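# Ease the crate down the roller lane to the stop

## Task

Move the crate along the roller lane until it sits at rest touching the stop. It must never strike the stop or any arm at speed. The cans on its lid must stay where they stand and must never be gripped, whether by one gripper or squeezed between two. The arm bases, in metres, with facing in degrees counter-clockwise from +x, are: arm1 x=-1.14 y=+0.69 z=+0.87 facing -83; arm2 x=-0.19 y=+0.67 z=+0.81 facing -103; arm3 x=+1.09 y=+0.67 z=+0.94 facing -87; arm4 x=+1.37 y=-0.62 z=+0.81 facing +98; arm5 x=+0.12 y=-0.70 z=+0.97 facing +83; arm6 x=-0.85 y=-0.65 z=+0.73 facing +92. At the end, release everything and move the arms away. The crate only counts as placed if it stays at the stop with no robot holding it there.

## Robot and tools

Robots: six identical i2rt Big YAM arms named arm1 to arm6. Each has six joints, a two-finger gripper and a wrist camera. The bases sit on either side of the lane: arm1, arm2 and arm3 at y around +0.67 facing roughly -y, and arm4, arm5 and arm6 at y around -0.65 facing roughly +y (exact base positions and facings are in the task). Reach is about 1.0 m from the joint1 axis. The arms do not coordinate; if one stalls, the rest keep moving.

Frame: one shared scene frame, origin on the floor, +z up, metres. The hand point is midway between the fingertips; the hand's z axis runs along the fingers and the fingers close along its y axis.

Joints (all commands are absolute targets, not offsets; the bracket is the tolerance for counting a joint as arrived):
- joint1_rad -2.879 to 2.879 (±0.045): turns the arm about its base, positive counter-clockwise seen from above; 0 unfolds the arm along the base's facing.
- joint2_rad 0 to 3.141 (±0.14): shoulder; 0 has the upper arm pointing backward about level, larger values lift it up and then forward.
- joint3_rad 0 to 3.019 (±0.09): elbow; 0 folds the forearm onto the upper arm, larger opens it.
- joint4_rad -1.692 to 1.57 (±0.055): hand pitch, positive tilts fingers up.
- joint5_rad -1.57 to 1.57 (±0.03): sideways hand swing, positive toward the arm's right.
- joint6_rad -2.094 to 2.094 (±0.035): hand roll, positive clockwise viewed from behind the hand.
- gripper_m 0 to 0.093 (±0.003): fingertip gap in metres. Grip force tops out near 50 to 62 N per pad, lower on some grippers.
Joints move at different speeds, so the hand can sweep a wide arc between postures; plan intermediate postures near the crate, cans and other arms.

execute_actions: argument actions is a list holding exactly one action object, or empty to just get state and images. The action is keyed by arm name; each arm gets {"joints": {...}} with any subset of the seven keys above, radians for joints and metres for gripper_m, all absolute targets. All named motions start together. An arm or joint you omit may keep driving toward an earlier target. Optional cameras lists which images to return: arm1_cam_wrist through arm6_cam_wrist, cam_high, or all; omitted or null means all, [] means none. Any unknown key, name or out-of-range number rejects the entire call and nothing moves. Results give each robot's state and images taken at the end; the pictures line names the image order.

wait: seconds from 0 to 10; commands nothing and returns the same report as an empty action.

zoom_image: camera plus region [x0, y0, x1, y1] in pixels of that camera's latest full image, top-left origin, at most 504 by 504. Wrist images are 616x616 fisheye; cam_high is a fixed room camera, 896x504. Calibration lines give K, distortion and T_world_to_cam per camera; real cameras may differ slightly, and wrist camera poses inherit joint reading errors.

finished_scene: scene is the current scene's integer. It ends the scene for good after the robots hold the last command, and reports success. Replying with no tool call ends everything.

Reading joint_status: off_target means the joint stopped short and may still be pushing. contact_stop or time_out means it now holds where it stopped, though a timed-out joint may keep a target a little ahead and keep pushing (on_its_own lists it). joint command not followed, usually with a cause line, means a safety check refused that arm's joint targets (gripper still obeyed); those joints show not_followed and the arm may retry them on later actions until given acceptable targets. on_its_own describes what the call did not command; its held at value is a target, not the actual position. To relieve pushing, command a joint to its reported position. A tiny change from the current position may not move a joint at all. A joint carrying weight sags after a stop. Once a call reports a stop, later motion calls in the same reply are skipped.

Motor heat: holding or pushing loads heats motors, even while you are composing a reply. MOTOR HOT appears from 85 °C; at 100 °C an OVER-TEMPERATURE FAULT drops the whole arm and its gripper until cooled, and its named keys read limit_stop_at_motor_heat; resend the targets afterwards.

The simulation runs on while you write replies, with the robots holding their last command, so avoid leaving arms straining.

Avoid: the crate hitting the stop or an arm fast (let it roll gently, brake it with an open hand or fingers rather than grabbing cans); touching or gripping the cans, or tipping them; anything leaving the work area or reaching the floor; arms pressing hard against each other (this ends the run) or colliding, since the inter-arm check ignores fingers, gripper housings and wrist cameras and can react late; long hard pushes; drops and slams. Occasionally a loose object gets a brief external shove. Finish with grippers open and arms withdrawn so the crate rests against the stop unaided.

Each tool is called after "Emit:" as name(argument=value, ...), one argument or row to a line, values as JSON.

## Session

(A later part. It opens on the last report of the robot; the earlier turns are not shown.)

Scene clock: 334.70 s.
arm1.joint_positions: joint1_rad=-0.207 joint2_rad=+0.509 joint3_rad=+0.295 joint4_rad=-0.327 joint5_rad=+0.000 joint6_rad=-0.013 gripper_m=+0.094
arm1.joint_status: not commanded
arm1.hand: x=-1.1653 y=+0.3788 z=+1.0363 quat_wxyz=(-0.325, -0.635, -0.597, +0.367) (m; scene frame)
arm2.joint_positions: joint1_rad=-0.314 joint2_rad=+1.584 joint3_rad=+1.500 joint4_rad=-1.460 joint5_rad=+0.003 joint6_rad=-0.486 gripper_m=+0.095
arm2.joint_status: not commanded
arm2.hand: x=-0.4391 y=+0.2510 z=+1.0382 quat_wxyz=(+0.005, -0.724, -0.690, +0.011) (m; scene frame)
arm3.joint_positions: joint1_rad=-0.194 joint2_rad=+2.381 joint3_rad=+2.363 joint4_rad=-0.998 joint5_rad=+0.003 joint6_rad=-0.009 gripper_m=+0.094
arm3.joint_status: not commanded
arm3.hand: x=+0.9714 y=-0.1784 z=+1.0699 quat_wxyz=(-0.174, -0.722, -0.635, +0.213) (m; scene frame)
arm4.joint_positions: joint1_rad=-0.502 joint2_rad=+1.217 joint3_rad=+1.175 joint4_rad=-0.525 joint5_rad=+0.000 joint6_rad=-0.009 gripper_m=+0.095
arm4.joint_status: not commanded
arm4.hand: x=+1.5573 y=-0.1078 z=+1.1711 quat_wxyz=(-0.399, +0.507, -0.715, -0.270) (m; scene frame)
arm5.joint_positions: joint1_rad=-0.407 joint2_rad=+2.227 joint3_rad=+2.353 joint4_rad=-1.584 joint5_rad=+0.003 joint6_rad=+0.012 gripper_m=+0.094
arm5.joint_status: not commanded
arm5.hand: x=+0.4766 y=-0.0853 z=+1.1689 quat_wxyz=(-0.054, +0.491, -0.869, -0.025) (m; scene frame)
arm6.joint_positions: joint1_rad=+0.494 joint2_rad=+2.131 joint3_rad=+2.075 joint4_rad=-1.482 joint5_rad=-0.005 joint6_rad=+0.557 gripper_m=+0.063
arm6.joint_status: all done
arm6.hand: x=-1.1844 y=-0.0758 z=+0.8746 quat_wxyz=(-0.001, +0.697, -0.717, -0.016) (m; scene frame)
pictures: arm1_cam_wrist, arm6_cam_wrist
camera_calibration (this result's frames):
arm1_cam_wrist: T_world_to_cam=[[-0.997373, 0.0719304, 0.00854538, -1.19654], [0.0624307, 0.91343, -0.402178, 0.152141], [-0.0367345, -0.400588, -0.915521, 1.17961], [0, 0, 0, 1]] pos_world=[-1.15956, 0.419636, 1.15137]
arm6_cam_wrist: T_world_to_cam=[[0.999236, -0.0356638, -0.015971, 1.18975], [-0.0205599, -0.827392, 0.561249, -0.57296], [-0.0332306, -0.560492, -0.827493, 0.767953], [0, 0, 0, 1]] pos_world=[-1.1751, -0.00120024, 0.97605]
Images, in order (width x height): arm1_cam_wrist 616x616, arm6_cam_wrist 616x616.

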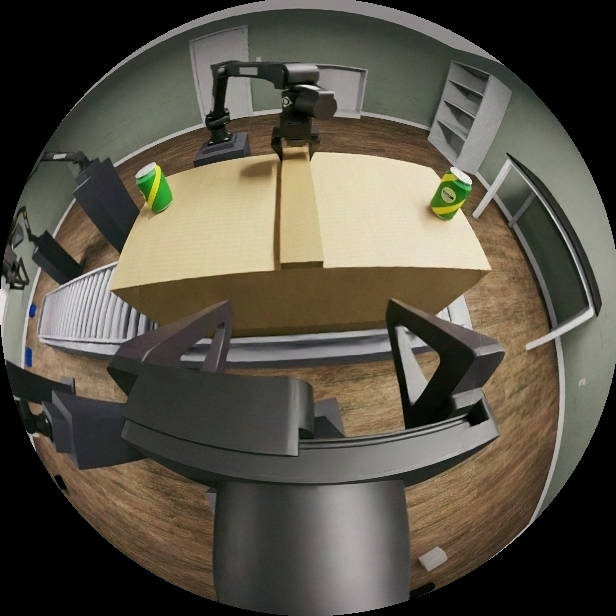

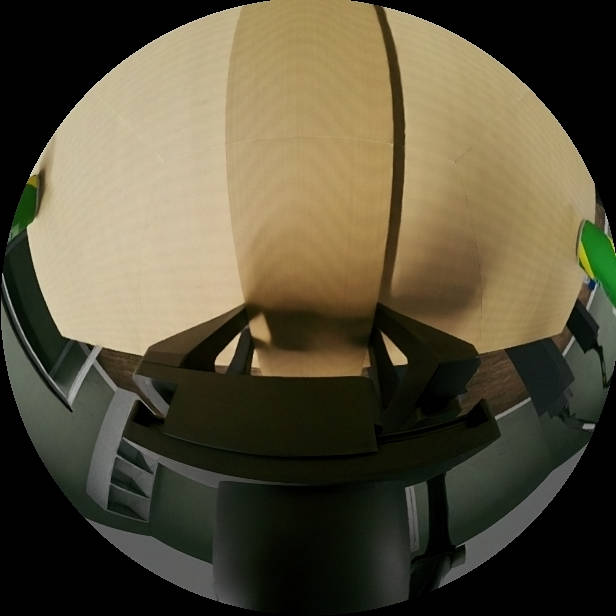

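Emit:
execute_actions(
  actions=[
    {"arm6":{"joints":{"joint1_rad":0.33,"joint2_rad":1.975,"joint3_rad":1.815,"joint4_rad":-1.36,"joint6_rad":0.395}},"arm1":{"joints":{"joint1_rad":0.25}}},
  ],
  cameras=["arm6_cam_wrist","arm1_cam_wrist"],
)

Scene clock: 352.00 s.
arm1.joint_positions: joint1_rad=+0.245 joint2_rad=+0.509 joint3_rad=+0.295 joint4_rad=-0.327 joint5_rad=+0.000 joint6_rad=-0.013 gripper_m=+0.094
arm1.joint_status: all done
arm1.hand: x=-1.0286 y=+0.3983 z=+1.0345 quat_wxyz=(-0.398, -0.486, -0.725, +0.283) (m; scene frame)
arm2.joint_positions: joint1_rad=-0.314 joint2_rad=+1.584 joint3_rad=+1.500 joint4_rad=-1.460 joint5_rad=+0.003 joint6_rad=-0.486 gripper_m=+0.095
arm2.joint_status: not commanded
arm2.hand: x=-0.4391 y=+0.2510 z=+1.0382 quat_wxyz=(+0.005, -0.724, -0.690, +0.011) (m; scene frame)
arm3.joint_positions: joint1_rad=-0.194 joint2_rad=+2.381 joint3_rad=+2.363 joint4_rad=-0.998 joint5_rad=+0.003 joint6_rad=-0.009 gripper_m=+0.094
arm3.joint_status: not commanded
arm3.hand: x=+0.9714 y=-0.1784 z=+1.0699 quat_wxyz=(-0.174, -0.722, -0.635, +0.213) (m; scene frame)
arm4.joint_positions: joint1_rad=-0.502 joint2_rad=+1.217 joint3_rad=+1.175 joint4_rad=-0.525 joint5_rad=+0.000 joint6_rad=-0.009 gripper_m=+0.095
arm4.joint_status: not commanded
arm4.hand: x=+1.5573 y=-0.1078 z=+1.1711 quat_wxyz=(-0.399, +0.507, -0.715, -0.270) (m; scene frame)
arm5.joint_positions: joint1_rad=-0.407 joint2_rad=+2.227 joint3_rad=+2.353 joint4_rad=-1.584 joint5_rad=+0.003 joint6_rad=+0.012 gripper_m=+0.094
arm5.joint_status: not commanded
arm5.hand: x=+0.4766 y=-0.0853 z=+1.1689 quat_wxyz=(-0.054, +0.491, -0.869, -0.025) (m; scene frame)
arm6.joint_positions: joint1_rad=+0.324 joint2_rad=+1.954 joint3_rad=+1.786 joint4_rad=-1.361 joint5_rad=-0.004 joint6_rad=+0.387 gripper_m=+0.063
arm6.joint_status: all done
arm6.hand: x=-1.0615 y=-0.0800 z=+0.8732 quat_wxyz=(-0.006, +0.697, -0.717, -0.019) (m; scene frame)
pictures: arm1_cam_wrist, arm6_cam_wrist
camera_calibration (this result's frames):
arm1_cam_wrist: T_world_to_cam=[[-0.928834, -0.370467, 0.0047442, -0.810882], [-0.341805, 0.851892, -0.396799, -0.271804], [0.142959, -0.370181, -0.917893, 1.36595], [0, 0, 0, 1]] pos_world=[-1.04135, 0.436793, 1.14979]
arm6_cam_wrist: T_world_to_cam=[[0.999278, -0.0352493, -0.0141924, 1.06534], [-0.0215797, -0.833841, 0.551583, -0.566321], [-0.0312771, -0.550878, -0.833999, 0.777067], [0, 0, 0, 1]] pos_world=[-1.05249, -0.00659985, 0.975566]
Images, in order (width x height): arm1_cam_wrist 616x616, arm6_cam_wrist 616x616.

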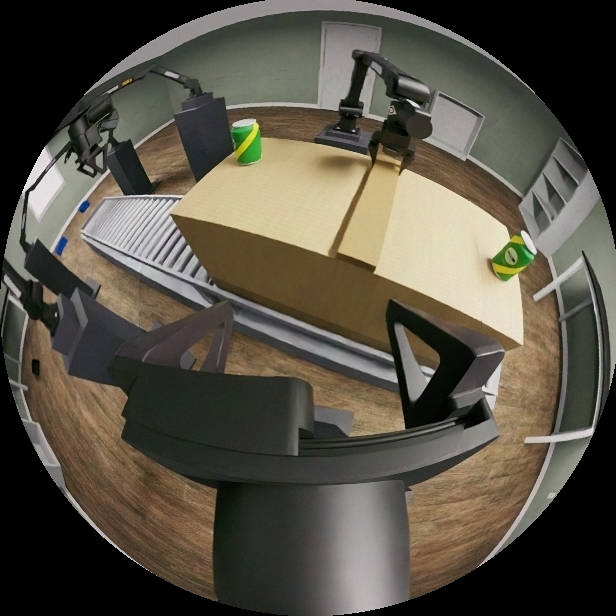

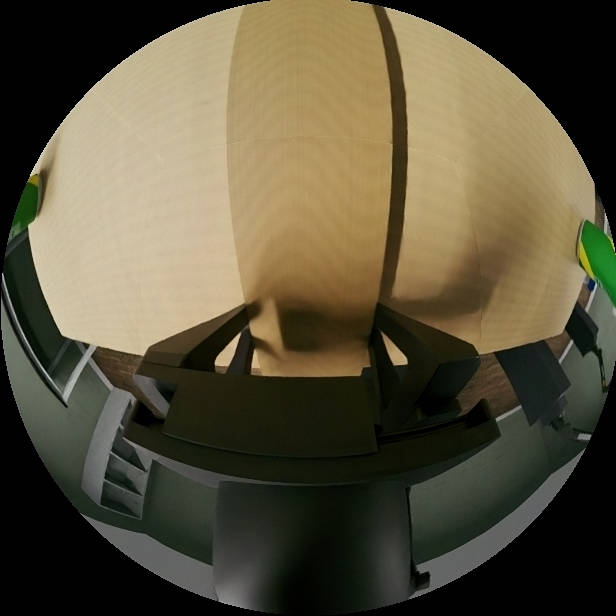

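Emit:
execute_actions(
  actions=[
    {"arm6":{"joints":{"joint1_rad":0.008,"joint2_rad":1.85,"joint3_rad":1.625,"joint4_rad":-1.30,"joint6_rad":0.07}},"arm1":{"joints":{"joint1_rad":0.5}}},
  ],
  cameras=["arm6_cam_wrist","arm1_cam_wrist","cam_high"],
)

Scene clock: 379.40 s.
arm1.joint_positions: joint1_rad=+0.497 joint2_rad=+0.509 joint3_rad=+0.295 joint4_rad=-0.327 joint5_rad=+0.000 joint6_rad=-0.013 gripper_m=+0.094
arm1.joint_status: all done
arm1.hand: x=-0.9605 y=+0.4349 z=+1.0337 quat_wxyz=(-0.430, -0.393, -0.780, +0.229) (m; scene frame)
arm2.joint_positions: joint1_rad=-0.314 joint2_rad=+1.584 joint3_rad=+1.500 joint4_rad=-1.460 joint5_rad=+0.003 joint6_rad=-0.486 gripper_m=+0.095
arm2.joint_status: not commanded
arm2.hand: x=-0.4391 y=+0.2510 z=+1.0382 quat_wxyz=(+0.005, -0.724, -0.690, +0.011) (m; scene frame)
arm3.joint_positions: joint1_rad=-0.194 joint2_rad=+2.381 joint3_rad=+2.363 joint4_rad=-0.998 joint5_rad=+0.003 joint6_rad=-0.009 gripper_m=+0.094
arm3.joint_status: not commanded
arm3.hand: x=+0.9714 y=-0.1784 z=+1.0699 quat_wxyz=(-0.174, -0.722, -0.635, +0.213) (m; scene frame)
arm4.joint_positions: joint1_rad=-0.502 joint2_rad=+1.217 joint3_rad=+1.175 joint4_rad=-0.525 joint5_rad=+0.000 joint6_rad=-0.009 gripper_m=+0.095
arm4.joint_status: not commanded
arm4.hand: x=+1.5573 y=-0.1078 z=+1.1711 quat_wxyz=(-0.399, +0.507, -0.715, -0.270) (m; scene frame)
arm5.joint_positions: joint1_rad=-0.407 joint2_rad=+2.227 joint3_rad=+2.353 joint4_rad=-1.584 joint5_rad=+0.003 joint6_rad=+0.012 gripper_m=+0.094
arm5.joint_status: not commanded
arm5.hand: x=+0.4766 y=-0.0853 z=+1.1689 quat_wxyz=(-0.054, +0.491, -0.869, -0.025) (m; scene frame)
arm6.joint_positions: joint1_rad=+0.019 joint2_rad=+1.841 joint3_rad=+1.613 joint4_rad=-1.307 joint5_rad=-0.006 joint6_rad=+0.085 gripper_m=+0.063
arm6.joint_status: all done
arm6.hand: x=-0.8776 y=-0.0855 z=+0.8723 quat_wxyz=(-0.009, +0.696, -0.718, -0.016) (m; scene frame)
pictures: arm1_cam_wrist, arm6_cam_wrist, cam_high
camera_calibration (this result's frames):
arm1_cam_wrist: T_world_to_cam=[[-0.807623, -0.589698, 0.00135605, -0.518785], [-0.542274, 0.741766, -0.394617, -0.426923], [0.231699, -0.319437, -0.918845, 1.43323], [0, 0, 0, 1]] pos_world=[-0.98257, 0.468578, 1.14915]
arm6_cam_wrist: T_world_to_cam=[[0.999251, -0.0384329, -0.00451166, 0.872603], [-0.0295639, -0.833438, 0.551821, -0.573579], [-0.0249683, -0.551274, -0.83395, 0.784446], [0, 0, 0, 1]] pos_world=[-0.86932, -0.0120608, 0.974639]
Images, in order (width x height): arm1_cam_wrist 616x616, arm6_cam_wrist 616x616, cam_high 896x504.

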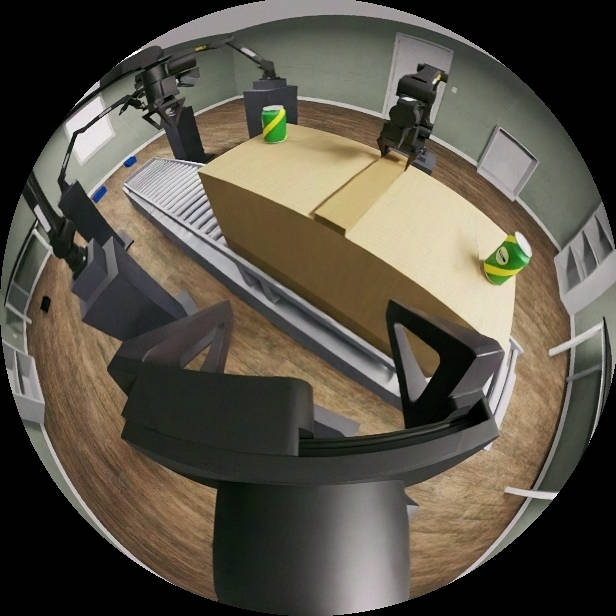

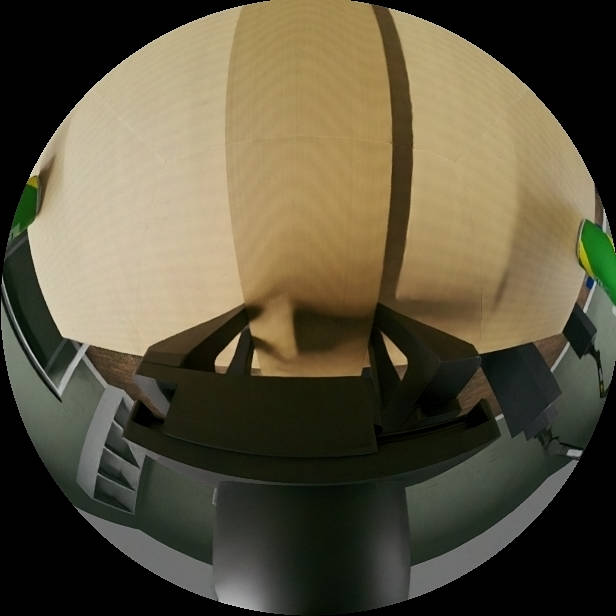

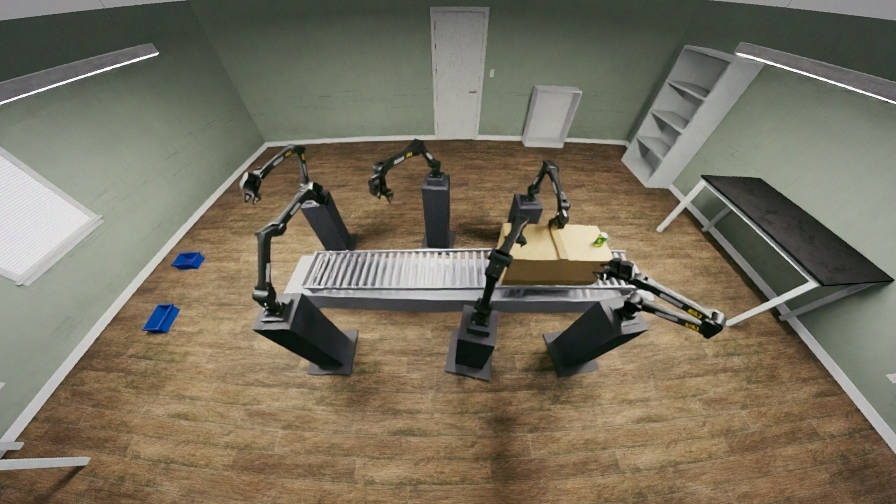

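Emit:
zoom_image(
  camera="arm1_cam_wrist",
  region=[110, 140, 330, 330],
)

Emit:
zoom_image(
  camera="cam_high",
  region=[420, 210, 660, 320],
)

Region (110, 140, 330, 330) of arm1_cam_wrist's 616x616 image, scaled by 2.291, with more detail than that image has; it fills the top 435 rows of this view, and the rest is white.

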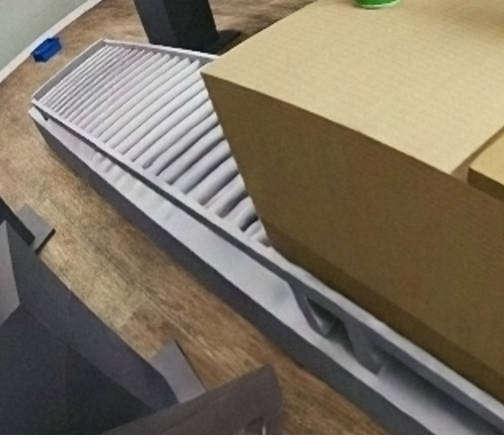

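Region (420, 210, 660, 320) of cam_high's 896x504 image, scaled by 2.100, with more detail than that image has; it fills the top 231 rows of this view, and the rest is white.

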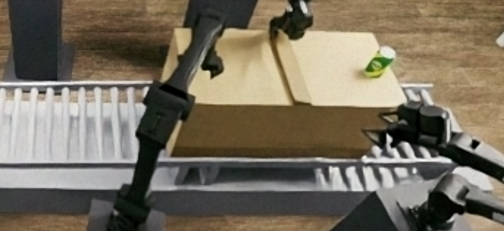

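Emit:
execute_actions(
  actions=[
    {"arm6":{"joints":{"joint1_rad":-0.213,"joint2_rad":1.86,"joint3_rad":1.64,"joint4_rad":-1.305,"joint6_rad":-0.15}},"arm2":{"joints":{"joint1_rad":-0.618,"joint2_rad":2.19,"joint3_rad":2.27,"joint4_rad":-1.56,"joint6_rad":-0.83}}},
  ],
  cameras=["arm6_cam_wrist","arm1_cam_wrist","arm2_cam_wrist"],
)

Scene clock: 447.77 s.
arm1.joint_positions: joint1_rad=+0.497 joint2_rad=+0.509 joint3_rad=+0.295 joint4_rad=-0.327 joint5_rad=+0.000 joint6_rad=-0.013 gripper_m=+0.094
arm1.joint_status: not commanded
arm1.hand: x=-0.9605 y=+0.4349 z=+1.0337 quat_wxyz=(-0.430, -0.393, -0.780, +0.229) (m; scene frame)
arm2.joint_positions: joint1_rad=-0.626 joint2_rad=+2.194 joint3_rad=+2.232 joint4_rad=-1.550 joint5_rad=+0.001 joint6_rad=-0.817 gripper_m=+0.095
arm2.joint_status: all done
arm2.hand: x=-0.7133 y=+0.2067 z=+0.9765 quat_wxyz=(+0.009, -0.717, -0.696, +0.027) (m; scene frame)
arm3.joint_positions: joint1_rad=-0.194 joint2_rad=+2.381 joint3_rad=+2.363 joint4_rad=-0.998 joint5_rad=+0.003 joint6_rad=-0.009 gripper_m=+0.094
arm3.joint_status: not commanded
arm3.hand: x=+0.9714 y=-0.1784 z=+1.0699 quat_wxyz=(-0.174, -0.722, -0.635, +0.213) (m; scene frame)
arm4.joint_positions: joint1_rad=-0.502 joint2_rad=+1.217 joint3_rad=+1.175 joint4_rad=-0.525 joint5_rad=+0.000 joint6_rad=-0.009 gripper_m=+0.095
arm4.joint_status: not commanded
arm4.hand: x=+1.5573 y=-0.1078 z=+1.1711 quat_wxyz=(-0.399, +0.507, -0.715, -0.270) (m; scene frame)
arm5.joint_positions: joint1_rad=-0.407 joint2_rad=+2.227 joint3_rad=+2.353 joint4_rad=-1.584 joint5_rad=+0.003 joint6_rad=+0.012 gripper_m=+0.094
arm5.joint_status: not commanded
arm5.hand: x=+0.4766 y=-0.0853 z=+1.1689 quat_wxyz=(-0.054, +0.491, -0.869, -0.025) (m; scene frame)
arm6.joint_positions: joint1_rad=-0.199 joint2_rad=+1.852 joint3_rad=+1.630 joint4_rad=-1.321 joint5_rad=-0.007 joint6_rad=-0.134 gripper_m=+0.063
arm6.joint_status: all done
arm6.hand: x=-0.7535 y=-0.0900 z=+0.8721 quat_wxyz=(-0.009, +0.696, -0.718, -0.011) (m; scene frame)
pictures: arm1_cam_wrist, arm2_cam_wrist, arm6_cam_wrist
camera_calibration (this result's frames):
arm1_cam_wrist: T_world_to_cam=[[-0.807623, -0.589698, 0.00135605, -0.518785], [-0.542274, 0.741766, -0.394617, -0.426923], [0.231699, -0.319437, -0.918845, 1.43323], [0, 0, 0, 1]] pos_world=[-0.98257, 0.468578, 1.14915]
arm2_cam_wrist: T_world_to_cam=[[-0.998569, 0.0312288, 0.0434133, -0.759068], [0.0503462, 0.822704, 0.566236, -0.680857], [-0.0180335, 0.567611, -0.823099, 0.800513], [0, 0, 0, 1]] pos_world=[-0.709267, 0.129468, 1.07738]
arm6_cam_wrist: T_world_to_cam=[[0.999284, -0.0377741, 0.00201279, 0.742805], [-0.0324698, -0.829231, 0.557962, -0.580684], [-0.0194075, -0.557628, -0.829864, 0.784985], [0, 0, 0, 1]] pos_world=[-0.745894, -0.0157336, 0.973935]
Images, in order (width x height): arm1_cam_wrist 616x616, arm2_cam_wrist 616x616, arm6_cam_wrist 616x616.

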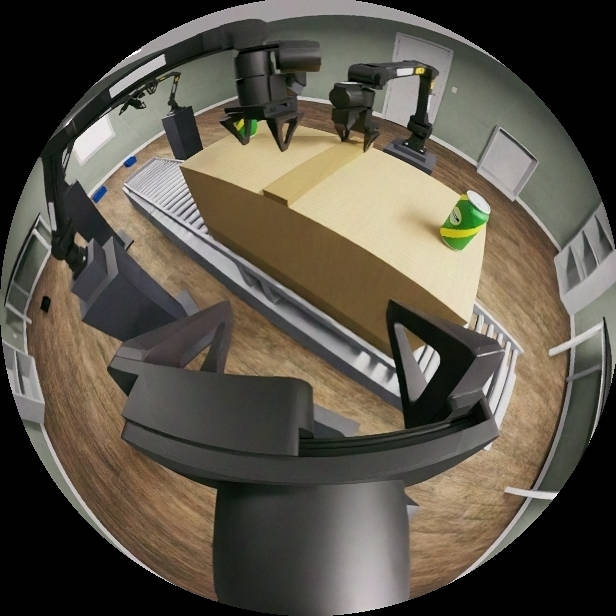

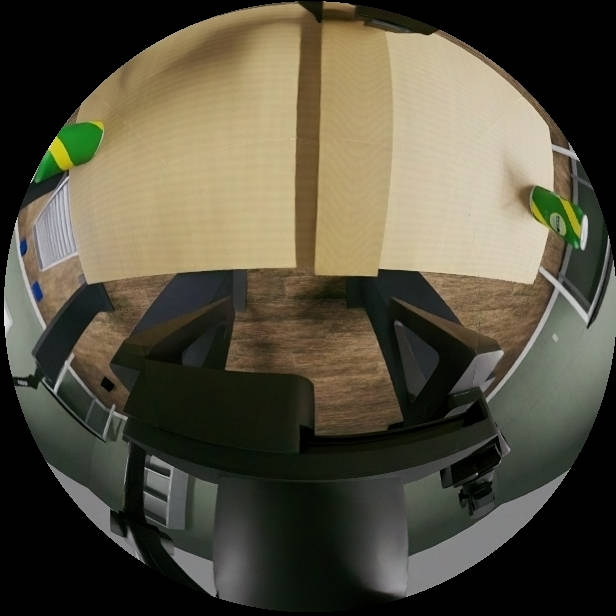

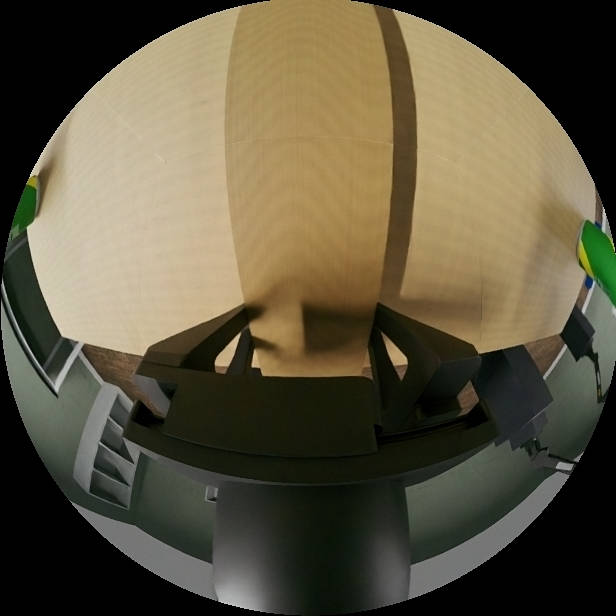

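Emit:
execute_actions(
  actions=[
    {"arm6":{"joints":{"joint1_rad":-0.315,"joint2_rad":1.89,"joint3_rad":1.68,"joint4_rad":-1.32,"joint6_rad":-0.25}},"arm2":{"joints":{"joint1_rad":-0.572,"joint2_rad":2.21,"joint3_rad":2.125,"joint4_rad":-1.425,"joint6_rad":-0.77}}},
  ],
  cameras=["arm1_cam_wrist","arm2_cam_wrist"],
)

Scene clock: 472.83 s.
arm1.joint_positions: joint1_rad=+0.497 joint2_rad=+0.509 joint3_rad=+0.295 joint4_rad=-0.327 joint5_rad=+0.000 joint6_rad=-0.013 gripper_m=+0.094
arm1.joint_status: not commanded
arm1.hand: x=-0.9605 y=+0.4349 z=+1.0337 quat_wxyz=(-0.430, -0.393, -0.780, +0.229) (m; scene frame)
arm2.joint_positions: joint1_rad=-0.574 joint2_rad=+2.197 joint3_rad=+2.122 joint4_rad=-1.439 joint5_rad=+0.001 joint6_rad=-0.784 gripper_m=+0.095
arm2.joint_status: all done
arm2.hand: x=-0.6887 y=+0.1813 z=+0.9315 quat_wxyz=(+0.008, -0.711, -0.703, +0.026) (m; scene frame)
arm3.joint_positions: joint1_rad=-0.194 joint2_rad=+2.381 joint3_rad=+2.363 joint4_rad=-0.998 joint5_rad=+0.003 joint6_rad=-0.009 gripper_m=+0.094
arm3.joint_status: not commanded
arm3.hand: x=+0.9714 y=-0.1784 z=+1.0699 quat_wxyz=(-0.174, -0.722, -0.635, +0.213) (m; scene frame)
arm4.joint_positions: joint1_rad=-0.502 joint2_rad=+1.217 joint3_rad=+1.175 joint4_rad=-0.525 joint5_rad=+0.000 joint6_rad=-0.009 gripper_m=+0.095
arm4.joint_status: not commanded
arm4.hand: x=+1.5573 y=-0.1078 z=+1.1711 quat_wxyz=(-0.399, +0.507, -0.715, -0.270) (m; scene frame)
arm5.joint_positions: joint1_rad=-0.407 joint2_rad=+2.227 joint3_rad=+2.353 joint4_rad=-1.584 joint5_rad=+0.003 joint6_rad=+0.012 gripper_m=+0.094
arm5.joint_status: not commanded
arm5.hand: x=+0.4766 y=-0.0853 z=+1.1689 quat_wxyz=(-0.054, +0.491, -0.869, -0.025) (m; scene frame)
arm6.joint_positions: joint1_rad=-0.331 joint2_rad=+1.875 joint3_rad=+1.663 joint4_rad=-1.310 joint5_rad=-0.011 joint6_rad=-0.265 gripper_m=+0.063
arm6.joint_status: all done
arm6.hand: x=-0.6766 y=-0.0936 z=+0.8720 quat_wxyz=(-0.018, +0.696, -0.718, -0.016) (m; scene frame)
pictures: arm1_cam_wrist, arm2_cam_wrist
camera_calibration (this result's frames):
arm1_cam_wrist: T_world_to_cam=[[-0.807623, -0.589698, 0.00135605, -0.518785], [-0.542274, 0.741766, -0.394617, -0.426923], [0.231699, -0.319437, -0.918845, 1.43323], [0, 0, 0, 1]] pos_world=[-0.98257, 0.468578, 1.14915]
arm2_cam_wrist: T_world_to_cam=[[-0.999138, 0.0121409, 0.0396966, -0.725229], [0.0325309, 0.823031, 0.567064, -0.648826], [-0.0257869, 0.567866, -0.822717, 0.772585], [0, 0, 0, 1]] pos_world=[-0.683574, 0.104084, 1.03233]
Images, in order (width x height): arm1_cam_wrist 616x616, arm2_cam_wrist 616x616.

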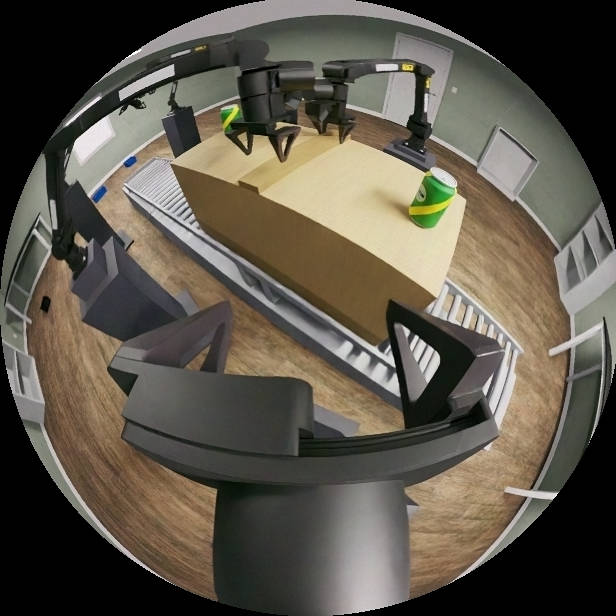

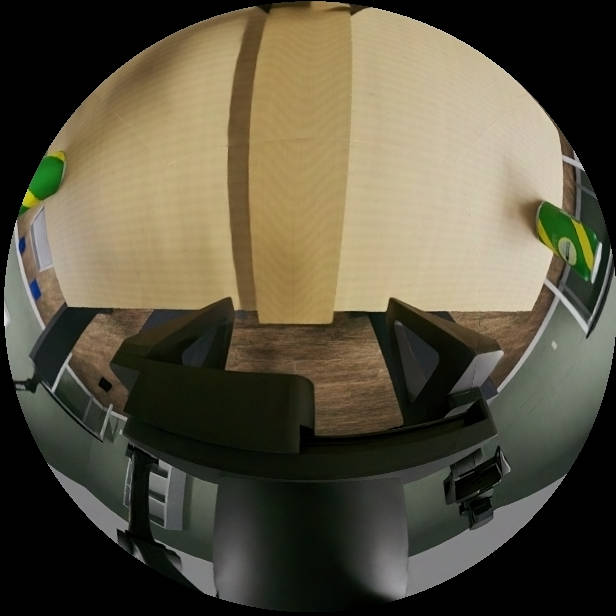

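Emit:
execute_actions(
  actions=[
    {"arm2":{"joints":{"joint1_rad":-0.558,"joint2_rad":2.235,"joint3_rad":1.99,"joint4_rad":-1.29,"joint6_rad":-0.752}}},
  ],
  cameras=["arm1_cam_wrist","arm2_cam_wrist"],
)

Scene clock: 491.20 s.
arm1.joint_positions: joint1_rad=+0.497 joint2_rad=+0.509 joint3_rad=+0.295 joint4_rad=-0.327 joint5_rad=+0.000 joint6_rad=-0.013 gripper_m=+0.094
arm1.joint_status: not commanded
arm1.hand: x=-0.9605 y=+0.4349 z=+1.0337 quat_wxyz=(-0.430, -0.393, -0.780, +0.229) (m; scene frame)
arm2.joint_positions: joint1_rad=-0.573 joint2_rad=+2.214 joint3_rad=+1.990 joint4_rad=-1.304 joint5_rad=+0.000 joint6_rad=-0.766 gripper_m=+0.095
arm2.joint_status: all done
arm2.hand: x=-0.6837 y=+0.1868 z=+0.8710 quat_wxyz=(+0.007, -0.717, -0.697, +0.019) (m; scene frame)
arm3.joint_positions: joint1_rad=-0.194 joint2_rad=+2.381 joint3_rad=+2.363 joint4_rad=-0.998 joint5_rad=+0.003 joint6_rad=-0.009 gripper_m=+0.094
arm3.joint_status: not commanded
arm3.hand: x=+0.9714 y=-0.1784 z=+1.0699 quat_wxyz=(-0.174, -0.722, -0.635, +0.213) (m; scene frame)
arm4.joint_positions: joint1_rad=-0.502 joint2_rad=+1.217 joint3_rad=+1.175 joint4_rad=-0.525 joint5_rad=+0.000 joint6_rad=-0.009 gripper_m=+0.095
arm4.joint_status: not commanded
arm4.hand: x=+1.5573 y=-0.1078 z=+1.1711 quat_wxyz=(-0.399, +0.507, -0.715, -0.270) (m; scene frame)
arm5.joint_positions: joint1_rad=-0.407 joint2_rad=+2.227 joint3_rad=+2.353 joint4_rad=-1.584 joint5_rad=+0.003 joint6_rad=+0.012 gripper_m=+0.094
arm5.joint_status: not commanded
arm5.hand: x=+0.4766 y=-0.0853 z=+1.1689 quat_wxyz=(-0.054, +0.491, -0.869, -0.025) (m; scene frame)
arm6.joint_positions: joint1_rad=-0.331 joint2_rad=+1.875 joint3_rad=+1.663 joint4_rad=-1.311 joint5_rad=-0.010 joint6_rad=-0.264 gripper_m=+0.063
arm6.joint_status: not commanded
arm6.hand: x=-0.6768 y=-0.0936 z=+0.8720 quat_wxyz=(-0.018, +0.696, -0.718, -0.016) (m; scene frame)
pictures: arm1_cam_wrist, arm2_cam_wrist
camera_calibration (this result's frames):
arm1_cam_wrist: T_world_to_cam=[[-0.807623, -0.589698, 0.00135605, -0.518785], [-0.542274, 0.741766, -0.394617, -0.426923], [0.231699, -0.319437, -0.918845, 1.43323], [0, 0, 0, 1]] pos_world=[-0.98257, 0.468578, 1.14915]
arm2_cam_wrist: T_world_to_cam=[[-0.999131, 0.029528, 0.0294225, -0.71211], [0.0410696, 0.818097, 0.573611, -0.618168], [-0.00713285, 0.574321, -0.818599, 0.727695], [0, 0, 0, 1]] pos_world=[-0.680913, 0.108818, 0.97123]
Images, in order (width x height): arm1_cam_wrist 616x616, arm2_cam_wrist 616x616.

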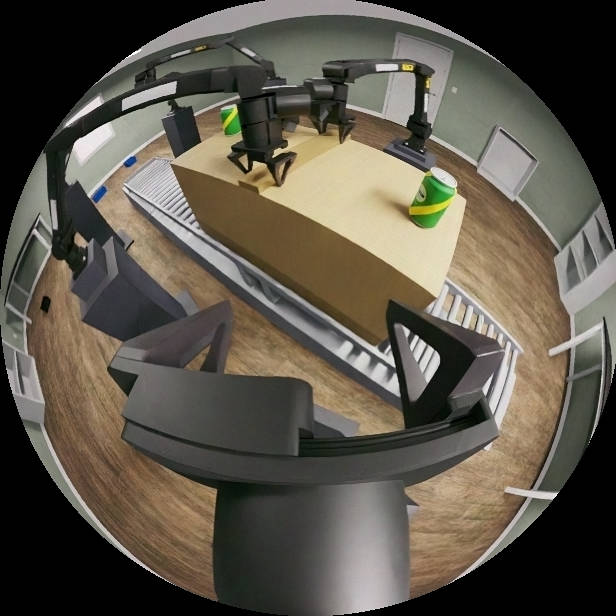

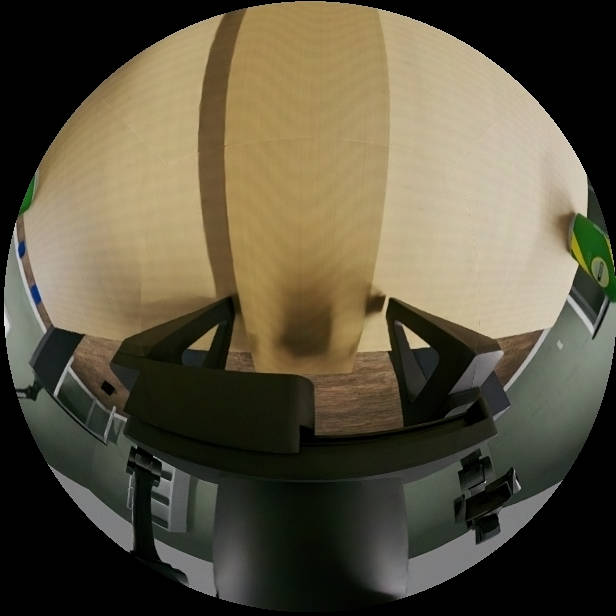

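Emit:
execute_actions(
  actions=[
    {"arm2":{"joints":{"joint2_rad":2.245,"gripper_m":0.04}},"arm5":{"joints":{"joint1_rad":-0.2,"joint2_rad":1.9,"joint3_rad":1.6,"joint4_rad":-1.25,"joint6_rad":-0.3}},"arm3":{"joints":{"joint1_rad":-0.6,"joint2_rad":2.0,"joint3_rad":1.9,"joint4_rad":-1.4,"joint6_rad":-0.55}}},
  ],
  cameras=["arm2_cam_wrist"],
)

Scene clock: 500.87 s.
arm1.joint_positions: joint1_rad=+0.497 joint2_rad=+0.509 joint3_rad=+0.295 joint4_rad=-0.327 joint5_rad=+0.000 joint6_rad=-0.013 gripper_m=+0.094
arm1.joint_status: not commanded
arm1.hand: x=-0.9605 y=+0.4349 z=+1.0337 quat_wxyz=(-0.430, -0.393, -0.780, +0.229) (m; scene frame)
arm2.joint_positions: joint1_rad=-0.571 joint2_rad=+2.214 joint3_rad=+1.988 joint4_rad=-1.308 joint5_rad=-0.007 joint6_rad=-0.765 gripper_m=+0.063
arm2.joint_status: gripper_m off_target (ended at +0.063, target +0.040); the others done
arm2.hand: x=-0.6804 y=+0.1858 z=+0.8700 quat_wxyz=(+0.004, -0.716, -0.698, +0.017) (m; scene frame)
arm3.joint_positions: joint1_rad=-0.599 joint2_rad=+1.986 joint3_rad=+1.901 joint4_rad=-1.389 joint5_rad=+0.001 joint6_rad=-0.540 gripper_m=+0.094
arm3.joint_status: all done
arm3.hand: x=+0.7593 y=+0.1198 z=+1.1180 quat_wxyz=(-0.007, -0.708, -0.705, +0.050) (m; scene frame)
arm4.joint_positions: joint1_rad=-0.502 joint2_rad=+1.217 joint3_rad=+1.175 joint4_rad=-0.525 joint5_rad=+0.000 joint6_rad=-0.009 gripper_m=+0.095
arm4.joint_status: not commanded
arm4.hand: x=+1.5573 y=-0.1078 z=+1.1711 quat_wxyz=(-0.399, +0.507, -0.715, -0.270) (m; scene frame)
arm5.joint_positions: joint1_rad=-0.203 joint2_rad=+1.914 joint3_rad=+1.580 joint4_rad=-1.266 joint5_rad=-0.002 joint6_rad=-0.288 gripper_m=+0.094
arm5.joint_status: all done
arm5.hand: x=+0.2975 y=-0.1635 z=+1.0678 quat_wxyz=(+0.010, +0.694, -0.720, +0.009) (m; scene frame)
arm6.joint_positions: joint1_rad=-0.330 joint2_rad=+1.875 joint3_rad=+1.663 joint4_rad=-1.311 joint5_rad=-0.010 joint6_rad=-0.264 gripper_m=+0.063
arm6.joint_status: not commanded
arm6.hand: x=-0.6771 y=-0.0937 z=+0.8720 quat_wxyz=(-0.018, +0.696, -0.718, -0.016) (m; scene frame)
pictures: arm2_cam_wrist
camera_calibration (this result's frames):
arm2_cam_wrist: T_world_to_cam=[[-0.999403, 0.0278604, 0.0204543, -0.700881], [0.034554, 0.818672, 0.573221, -0.621137], [-0.000775223, 0.573586, -0.819145, 0.732466], [0, 0, 0, 1]] pos_world=[-0.678431, 0.107902, 0.970381]
Images, in order (width x height): arm2_cam_wrist 616x616.

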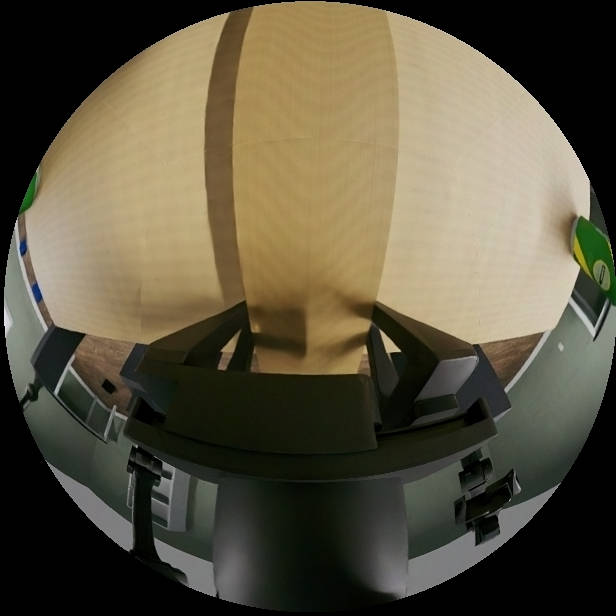

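Emit:
execute_actions(
  actions=[
    {"arm6":{"joints":{"joint1_rad":-0.435,"joint2_rad":1.94,"joint3_rad":1.76,"joint4_rad":-1.34,"joint6_rad":-0.37}},"arm2":{"joints":{"joint1_rad":-0.498,"joint2_rad":2.10,"joint3_rad":1.78,"joint4_rad":-1.21,"joint6_rad":-0.69}}},
  ],
  cameras=["arm1_cam_wrist","arm2_cam_wrist"],
)

Scene clock: 526.67 s.
arm1.joint_positions: joint1_rad=+0.497 joint2_rad=+0.509 joint3_rad=+0.295 joint4_rad=-0.327 joint5_rad=+0.000 joint6_rad=-0.013 gripper_m=+0.094
arm1.joint_status: not commanded
arm1.hand: x=-0.9605 y=+0.4349 z=+1.0337 quat_wxyz=(-0.430, -0.393, -0.780, +0.229) (m; scene frame)
arm2.joint_positions: joint1_rad=-0.492 joint2_rad=+2.083 joint3_rad=+1.763 joint4_rad=-1.210 joint5_rad=-0.009 joint6_rad=-0.685 gripper_m=+0.063
arm2.joint_status: all done
arm2.hand: x=-0.6111 y=+0.1830 z=+0.8693 quat_wxyz=(+0.001, -0.716, -0.697, +0.018) (m; scene frame)
arm3.joint_positions: joint1_rad=-0.599 joint2_rad=+1.986 joint3_rad=+1.901 joint4_rad=-1.389 joint5_rad=+0.001 joint6_rad=-0.540 gripper_m=+0.094
arm3.joint_status: not commanded
arm3.hand: x=+0.7593 y=+0.1198 z=+1.1180 quat_wxyz=(-0.007, -0.708, -0.705, +0.050) (m; scene frame)
arm4.joint_positions: joint1_rad=-0.502 joint2_rad=+1.217 joint3_rad=+1.175 joint4_rad=-0.525 joint5_rad=+0.000 joint6_rad=-0.009 gripper_m=+0.095
arm4.joint_status: not commanded
arm4.hand: x=+1.5573 y=-0.1078 z=+1.1711 quat_wxyz=(-0.399, +0.507, -0.715, -0.270) (m; scene frame)
arm5.joint_positions: joint1_rad=-0.203 joint2_rad=+1.914 joint3_rad=+1.580 joint4_rad=-1.266 joint5_rad=-0.002 joint6_rad=-0.288 gripper_m=+0.094
arm5.joint_status: not commanded
arm5.hand: x=+0.2975 y=-0.1635 z=+1.0678 quat_wxyz=(+0.010, +0.694, -0.720, +0.009) (m; scene frame)
arm6.joint_positions: joint1_rad=-0.443 joint2_rad=+1.932 joint3_rad=+1.749 joint4_rad=-1.340 joint5_rad=-0.014 joint6_rad=-0.377 gripper_m=+0.063
arm6.joint_status: all done
arm6.hand: x=-0.6073 y=-0.0964 z=+0.8724 quat_wxyz=(-0.019, +0.696, -0.718, -0.015) (m; scene frame)
pictures: arm1_cam_wrist, arm2_cam_wrist
camera_calibration (this result's frames):
arm1_cam_wrist: T_world_to_cam=[[-0.807623, -0.589698, 0.00135605, -0.518785], [-0.542274, 0.741766, -0.394617, -0.426923], [0.231699, -0.319437, -0.918845, 1.43323], [0, 0, 0, 1]] pos_world=[-0.98257, 0.468578, 1.14915]
arm2_cam_wrist: T_world_to_cam=[[-0.999425, 0.0281958, 0.0188204, -0.630124], [0.0338954, 0.821941, 0.568563, -0.617746], [0.000561836, 0.568874, -0.822425, 0.738063], [0, 0, 0, 1]] pos_world=[-0.609238, 0.105653, 0.970088]
Images, in order (width x height): arm1_cam_wrist 616x616, arm2_cam_wrist 616x616.

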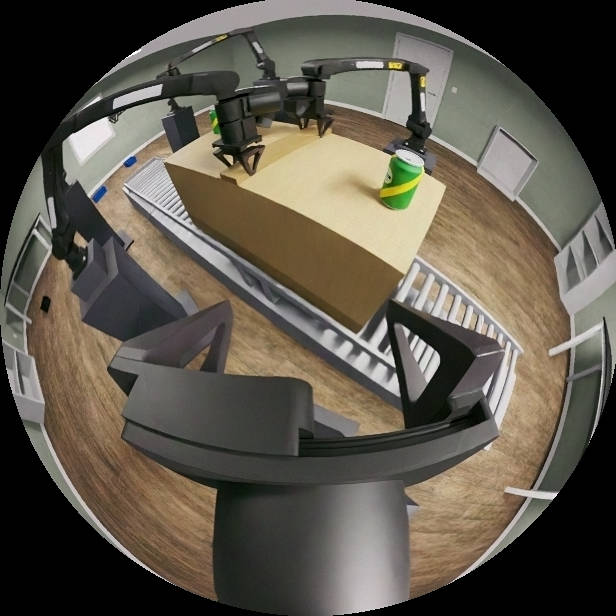

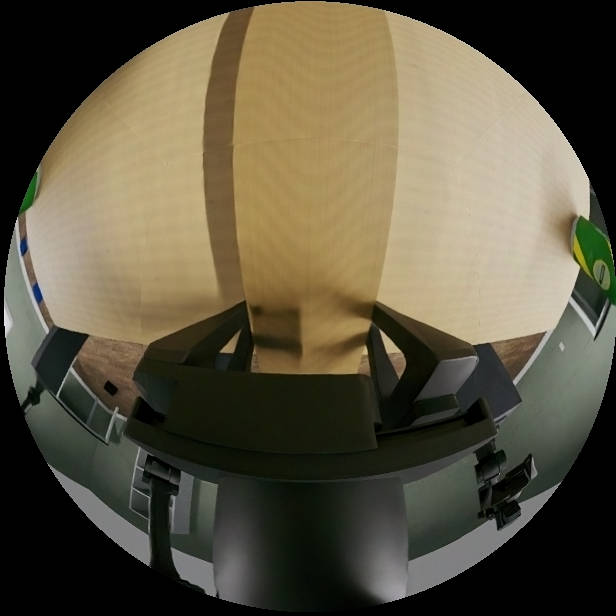

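Emit:
execute_actions(
  actions=[
    {"arm6":{"joints":{"joint1_rad":-0.525,"joint2_rad":2.015,"joint3_rad":1.875,"joint4_rad":-1.40,"joint5_rad":-0.03,"joint6_rad":-0.457}},"arm2":{"joints":{"joint1_rad":-0.423,"joint2_rad":2.018,"joint3_rad":1.642,"joint4_rad":-1.155,"joint5_rad":0.02,"joint6_rad":-0.617}}},
  ],
  cameras=["arm1_cam_wrist","arm2_cam_wrist"],
)

Scene clock: 557.63 s.
arm1.joint_positions: joint1_rad=+0.497 joint2_rad=+0.509 joint3_rad=+0.295 joint4_rad=-0.327 joint5_rad=+0.000 joint6_rad=-0.013 gripper_m=+0.094
arm1.joint_status: not commanded
arm1.hand: x=-0.9605 y=+0.4349 z=+1.0337 quat_wxyz=(-0.430, -0.393, -0.780, +0.229) (m; scene frame)
arm2.joint_positions: joint1_rad=-0.407 joint2_rad=+2.004 joint3_rad=+1.627 joint4_rad=-1.163 joint5_rad=+0.022 joint6_rad=-0.600 gripper_m=+0.063
arm2.joint_status: all done
arm2.hand: x=-0.5529 y=+0.1801 z=+0.8668 quat_wxyz=(+0.015, -0.717, -0.697, +0.015) (m; scene frame)
arm3.joint_positions: joint1_rad=-0.599 joint2_rad=+1.986 joint3_rad=+1.901 joint4_rad=-1.389 joint5_rad=+0.001 joint6_rad=-0.540 gripper_m=+0.094
arm3.joint_status: not commanded
arm3.hand: x=+0.7593 y=+0.1198 z=+1.1180 quat_wxyz=(-0.007, -0.708, -0.705, +0.050) (m; scene frame)
arm4.joint_positions: joint1_rad=-0.502 joint2_rad=+1.217 joint3_rad=+1.175 joint4_rad=-0.525 joint5_rad=+0.000 joint6_rad=-0.009 gripper_m=+0.095
arm4.joint_status: not commanded
arm4.hand: x=+1.5573 y=-0.1078 z=+1.1711 quat_wxyz=(-0.399, +0.507, -0.715, -0.270) (m; scene frame)
arm5.joint_positions: joint1_rad=-0.203 joint2_rad=+1.914 joint3_rad=+1.580 joint4_rad=-1.266 joint5_rad=-0.002 joint6_rad=-0.288 gripper_m=+0.094
arm5.joint_status: not commanded
arm5.hand: x=+0.2975 y=-0.1635 z=+1.0678 quat_wxyz=(+0.010, +0.694, -0.720, +0.009) (m; scene frame)
arm6.joint_positions: joint1_rad=-0.536 joint2_rad=+2.006 joint3_rad=+1.860 joint4_rad=-1.391 joint5_rad=-0.036 joint6_rad=-0.470 gripper_m=+0.063
arm6.joint_status: all done
arm6.hand: x=-0.5487 y=-0.0993 z=+0.8710 quat_wxyz=(-0.011, +0.696, -0.718, -0.022) (m; scene frame)
pictures: arm1_cam_wrist, arm2_cam_wrist
camera_calibration (this result's frames):
arm1_cam_wrist: T_world_to_cam=[[-0.807623, -0.589698, 0.00135605, -0.518785], [-0.542274, 0.741766, -0.394617, -0.426923], [0.231699, -0.319437, -0.918845, 1.43323], [0, 0, 0, 1]] pos_world=[-0.98257, 0.468578, 1.14915]
arm2_cam_wrist: T_world_to_cam=[[-0.998951, 0.0293186, 0.0351847, -0.585954], [0.0444112, 0.807795, 0.587789, -0.624205], [-0.0111889, 0.588735, -0.808249, 0.715265], [0, 0, 0, 1]] pos_world=[-0.549614, 0.100308, 0.96563]
Images, in order (width x height): arm1_cam_wrist 616x616, arm2_cam_wrist 616x616.

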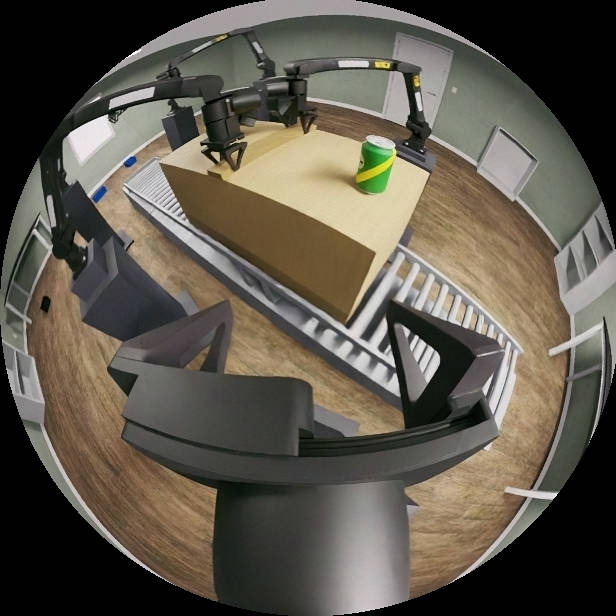

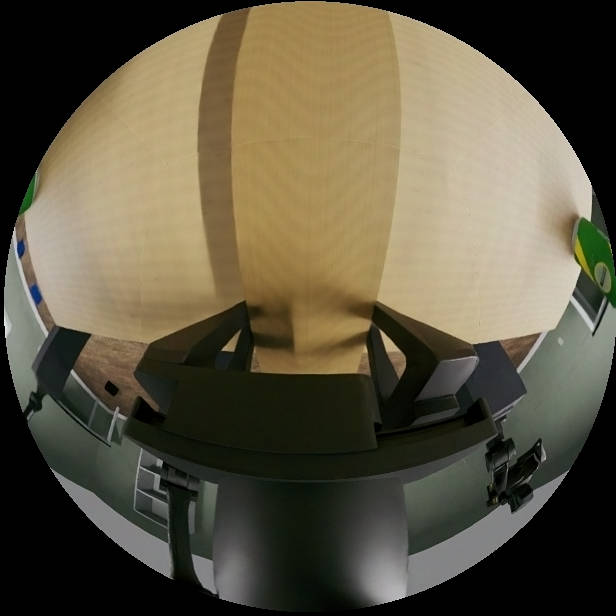

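Emit:
execute_actions(
  actions=[
    {"arm6":{"joints":{"joint1_rad":-0.615,"joint2_rad":2.115,"joint3_rad":2.035,"joint4_rad":-1.47,"joint5_rad":-0.07,"joint6_rad":-0.56}},"arm2":{"joints":{"joint1_rad":-0.325,"joint2_rad":1.937,"joint3_rad":1.502,"joint4_rad":-1.097,"joint5_rad":0.06,"joint6_rad":-0.51}}},
  ],
  cameras=["arm1_cam_wrist","arm2_cam_wrist"],
)

Scene clock: 583.13 s.
arm1.joint_positions: joint1_rad=+0.497 joint2_rad=+0.509 joint3_rad=+0.295 joint4_rad=-0.327 joint5_rad=+0.000 joint6_rad=-0.013 gripper_m=+0.094
arm1.joint_status: not commanded
arm1.hand: x=-0.9605 y=+0.4349 z=+1.0337 quat_wxyz=(-0.430, -0.393, -0.780, +0.229) (m; scene frame)
arm2.joint_positions: joint1_rad=-0.279 joint2_rad=+1.922 joint3_rad=+1.477 joint4_rad=-1.112 joint5_rad=+0.056 joint6_rad=-0.470 gripper_m=+0.063
arm2.joint_status: joint1_rad off_target (ended at -0.279, target -0.325); joint6_rad off_target (ended at -0.470, target -0.510); the others done
arm2.hand: x=-0.4730 y=+0.1774 z=+0.8593 quat_wxyz=(+0.032, -0.717, -0.696, +0.013) (m; scene frame)
arm3.joint_positions: joint1_rad=-0.599 joint2_rad=+1.986 joint3_rad=+1.901 joint4_rad=-1.389 joint5_rad=+0.001 joint6_rad=-0.540 gripper_m=+0.094
arm3.joint_status: not commanded
arm3.hand: x=+0.7593 y=+0.1198 z=+1.1180 quat_wxyz=(-0.007, -0.708, -0.705, +0.050) (m; scene frame)
arm4.joint_positions: joint1_rad=-0.502 joint2_rad=+1.217 joint3_rad=+1.175 joint4_rad=-0.525 joint5_rad=+0.000 joint6_rad=-0.009 gripper_m=+0.095
arm4.joint_status: not commanded
arm4.hand: x=+1.5573 y=-0.1078 z=+1.1711 quat_wxyz=(-0.399, +0.507, -0.715, -0.270) (m; scene frame)
arm5.joint_positions: joint1_rad=-0.203 joint2_rad=+1.914 joint3_rad=+1.580 joint4_rad=-1.266 joint5_rad=-0.002 joint6_rad=-0.288 gripper_m=+0.094
arm5.joint_status: not commanded
arm5.hand: x=+0.2975 y=-0.1635 z=+1.0678 quat_wxyz=(+0.010, +0.694, -0.720, +0.009) (m; scene frame)
arm6.joint_positions: joint1_rad=-0.652 joint2_rad=+2.120 joint3_rad=+2.034 joint4_rad=-1.444 joint5_rad=-0.072 joint6_rad=-0.584 gripper_m=+0.063
arm6.joint_status: all done
arm6.hand: x=-0.4695 y=-0.1024 z=+0.8662 quat_wxyz=(-0.013, +0.695, -0.717, -0.039) (m; scene frame)
pictures: arm1_cam_wrist, arm2_cam_wrist
camera_calibration (this result's frames):
arm1_cam_wrist: T_world_to_cam=[[-0.807623, -0.589698, 0.00135605, -0.518785], [-0.542274, 0.741766, -0.394617, -0.426923], [0.231699, -0.319437, -0.918845, 1.43323], [0, 0, 0, 1]] pos_world=[-0.98257, 0.468578, 1.14915]
arm2_cam_wrist: T_world_to_cam=[[-0.997983, 0.0301863, 0.0558402, -0.523304], [0.0579895, 0.791353, 0.608603, -0.62975], [-0.0258178, 0.610614, -0.791508, 0.686505], [0, 0, 0, 1]] pos_world=[-0.468006, 0.0949622, 0.955863]
Images, in order (width x height): arm1_cam_wrist 616x616, arm2_cam_wrist 616x616.

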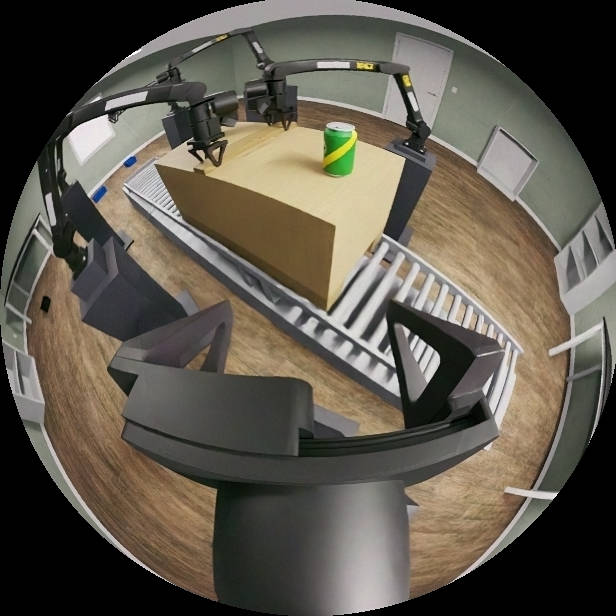

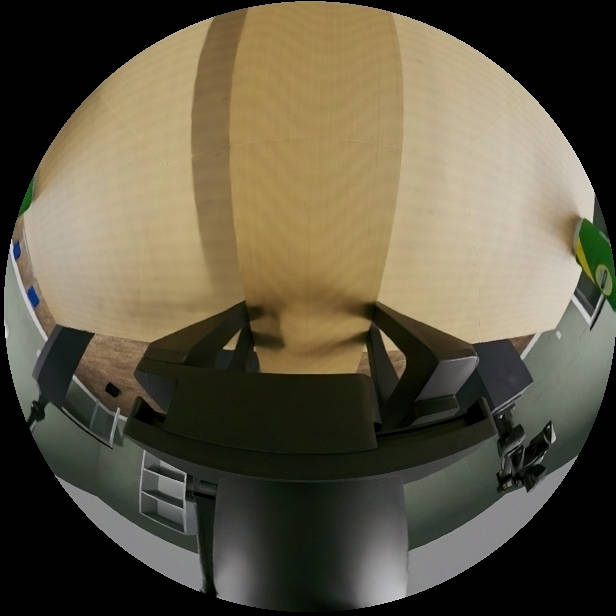

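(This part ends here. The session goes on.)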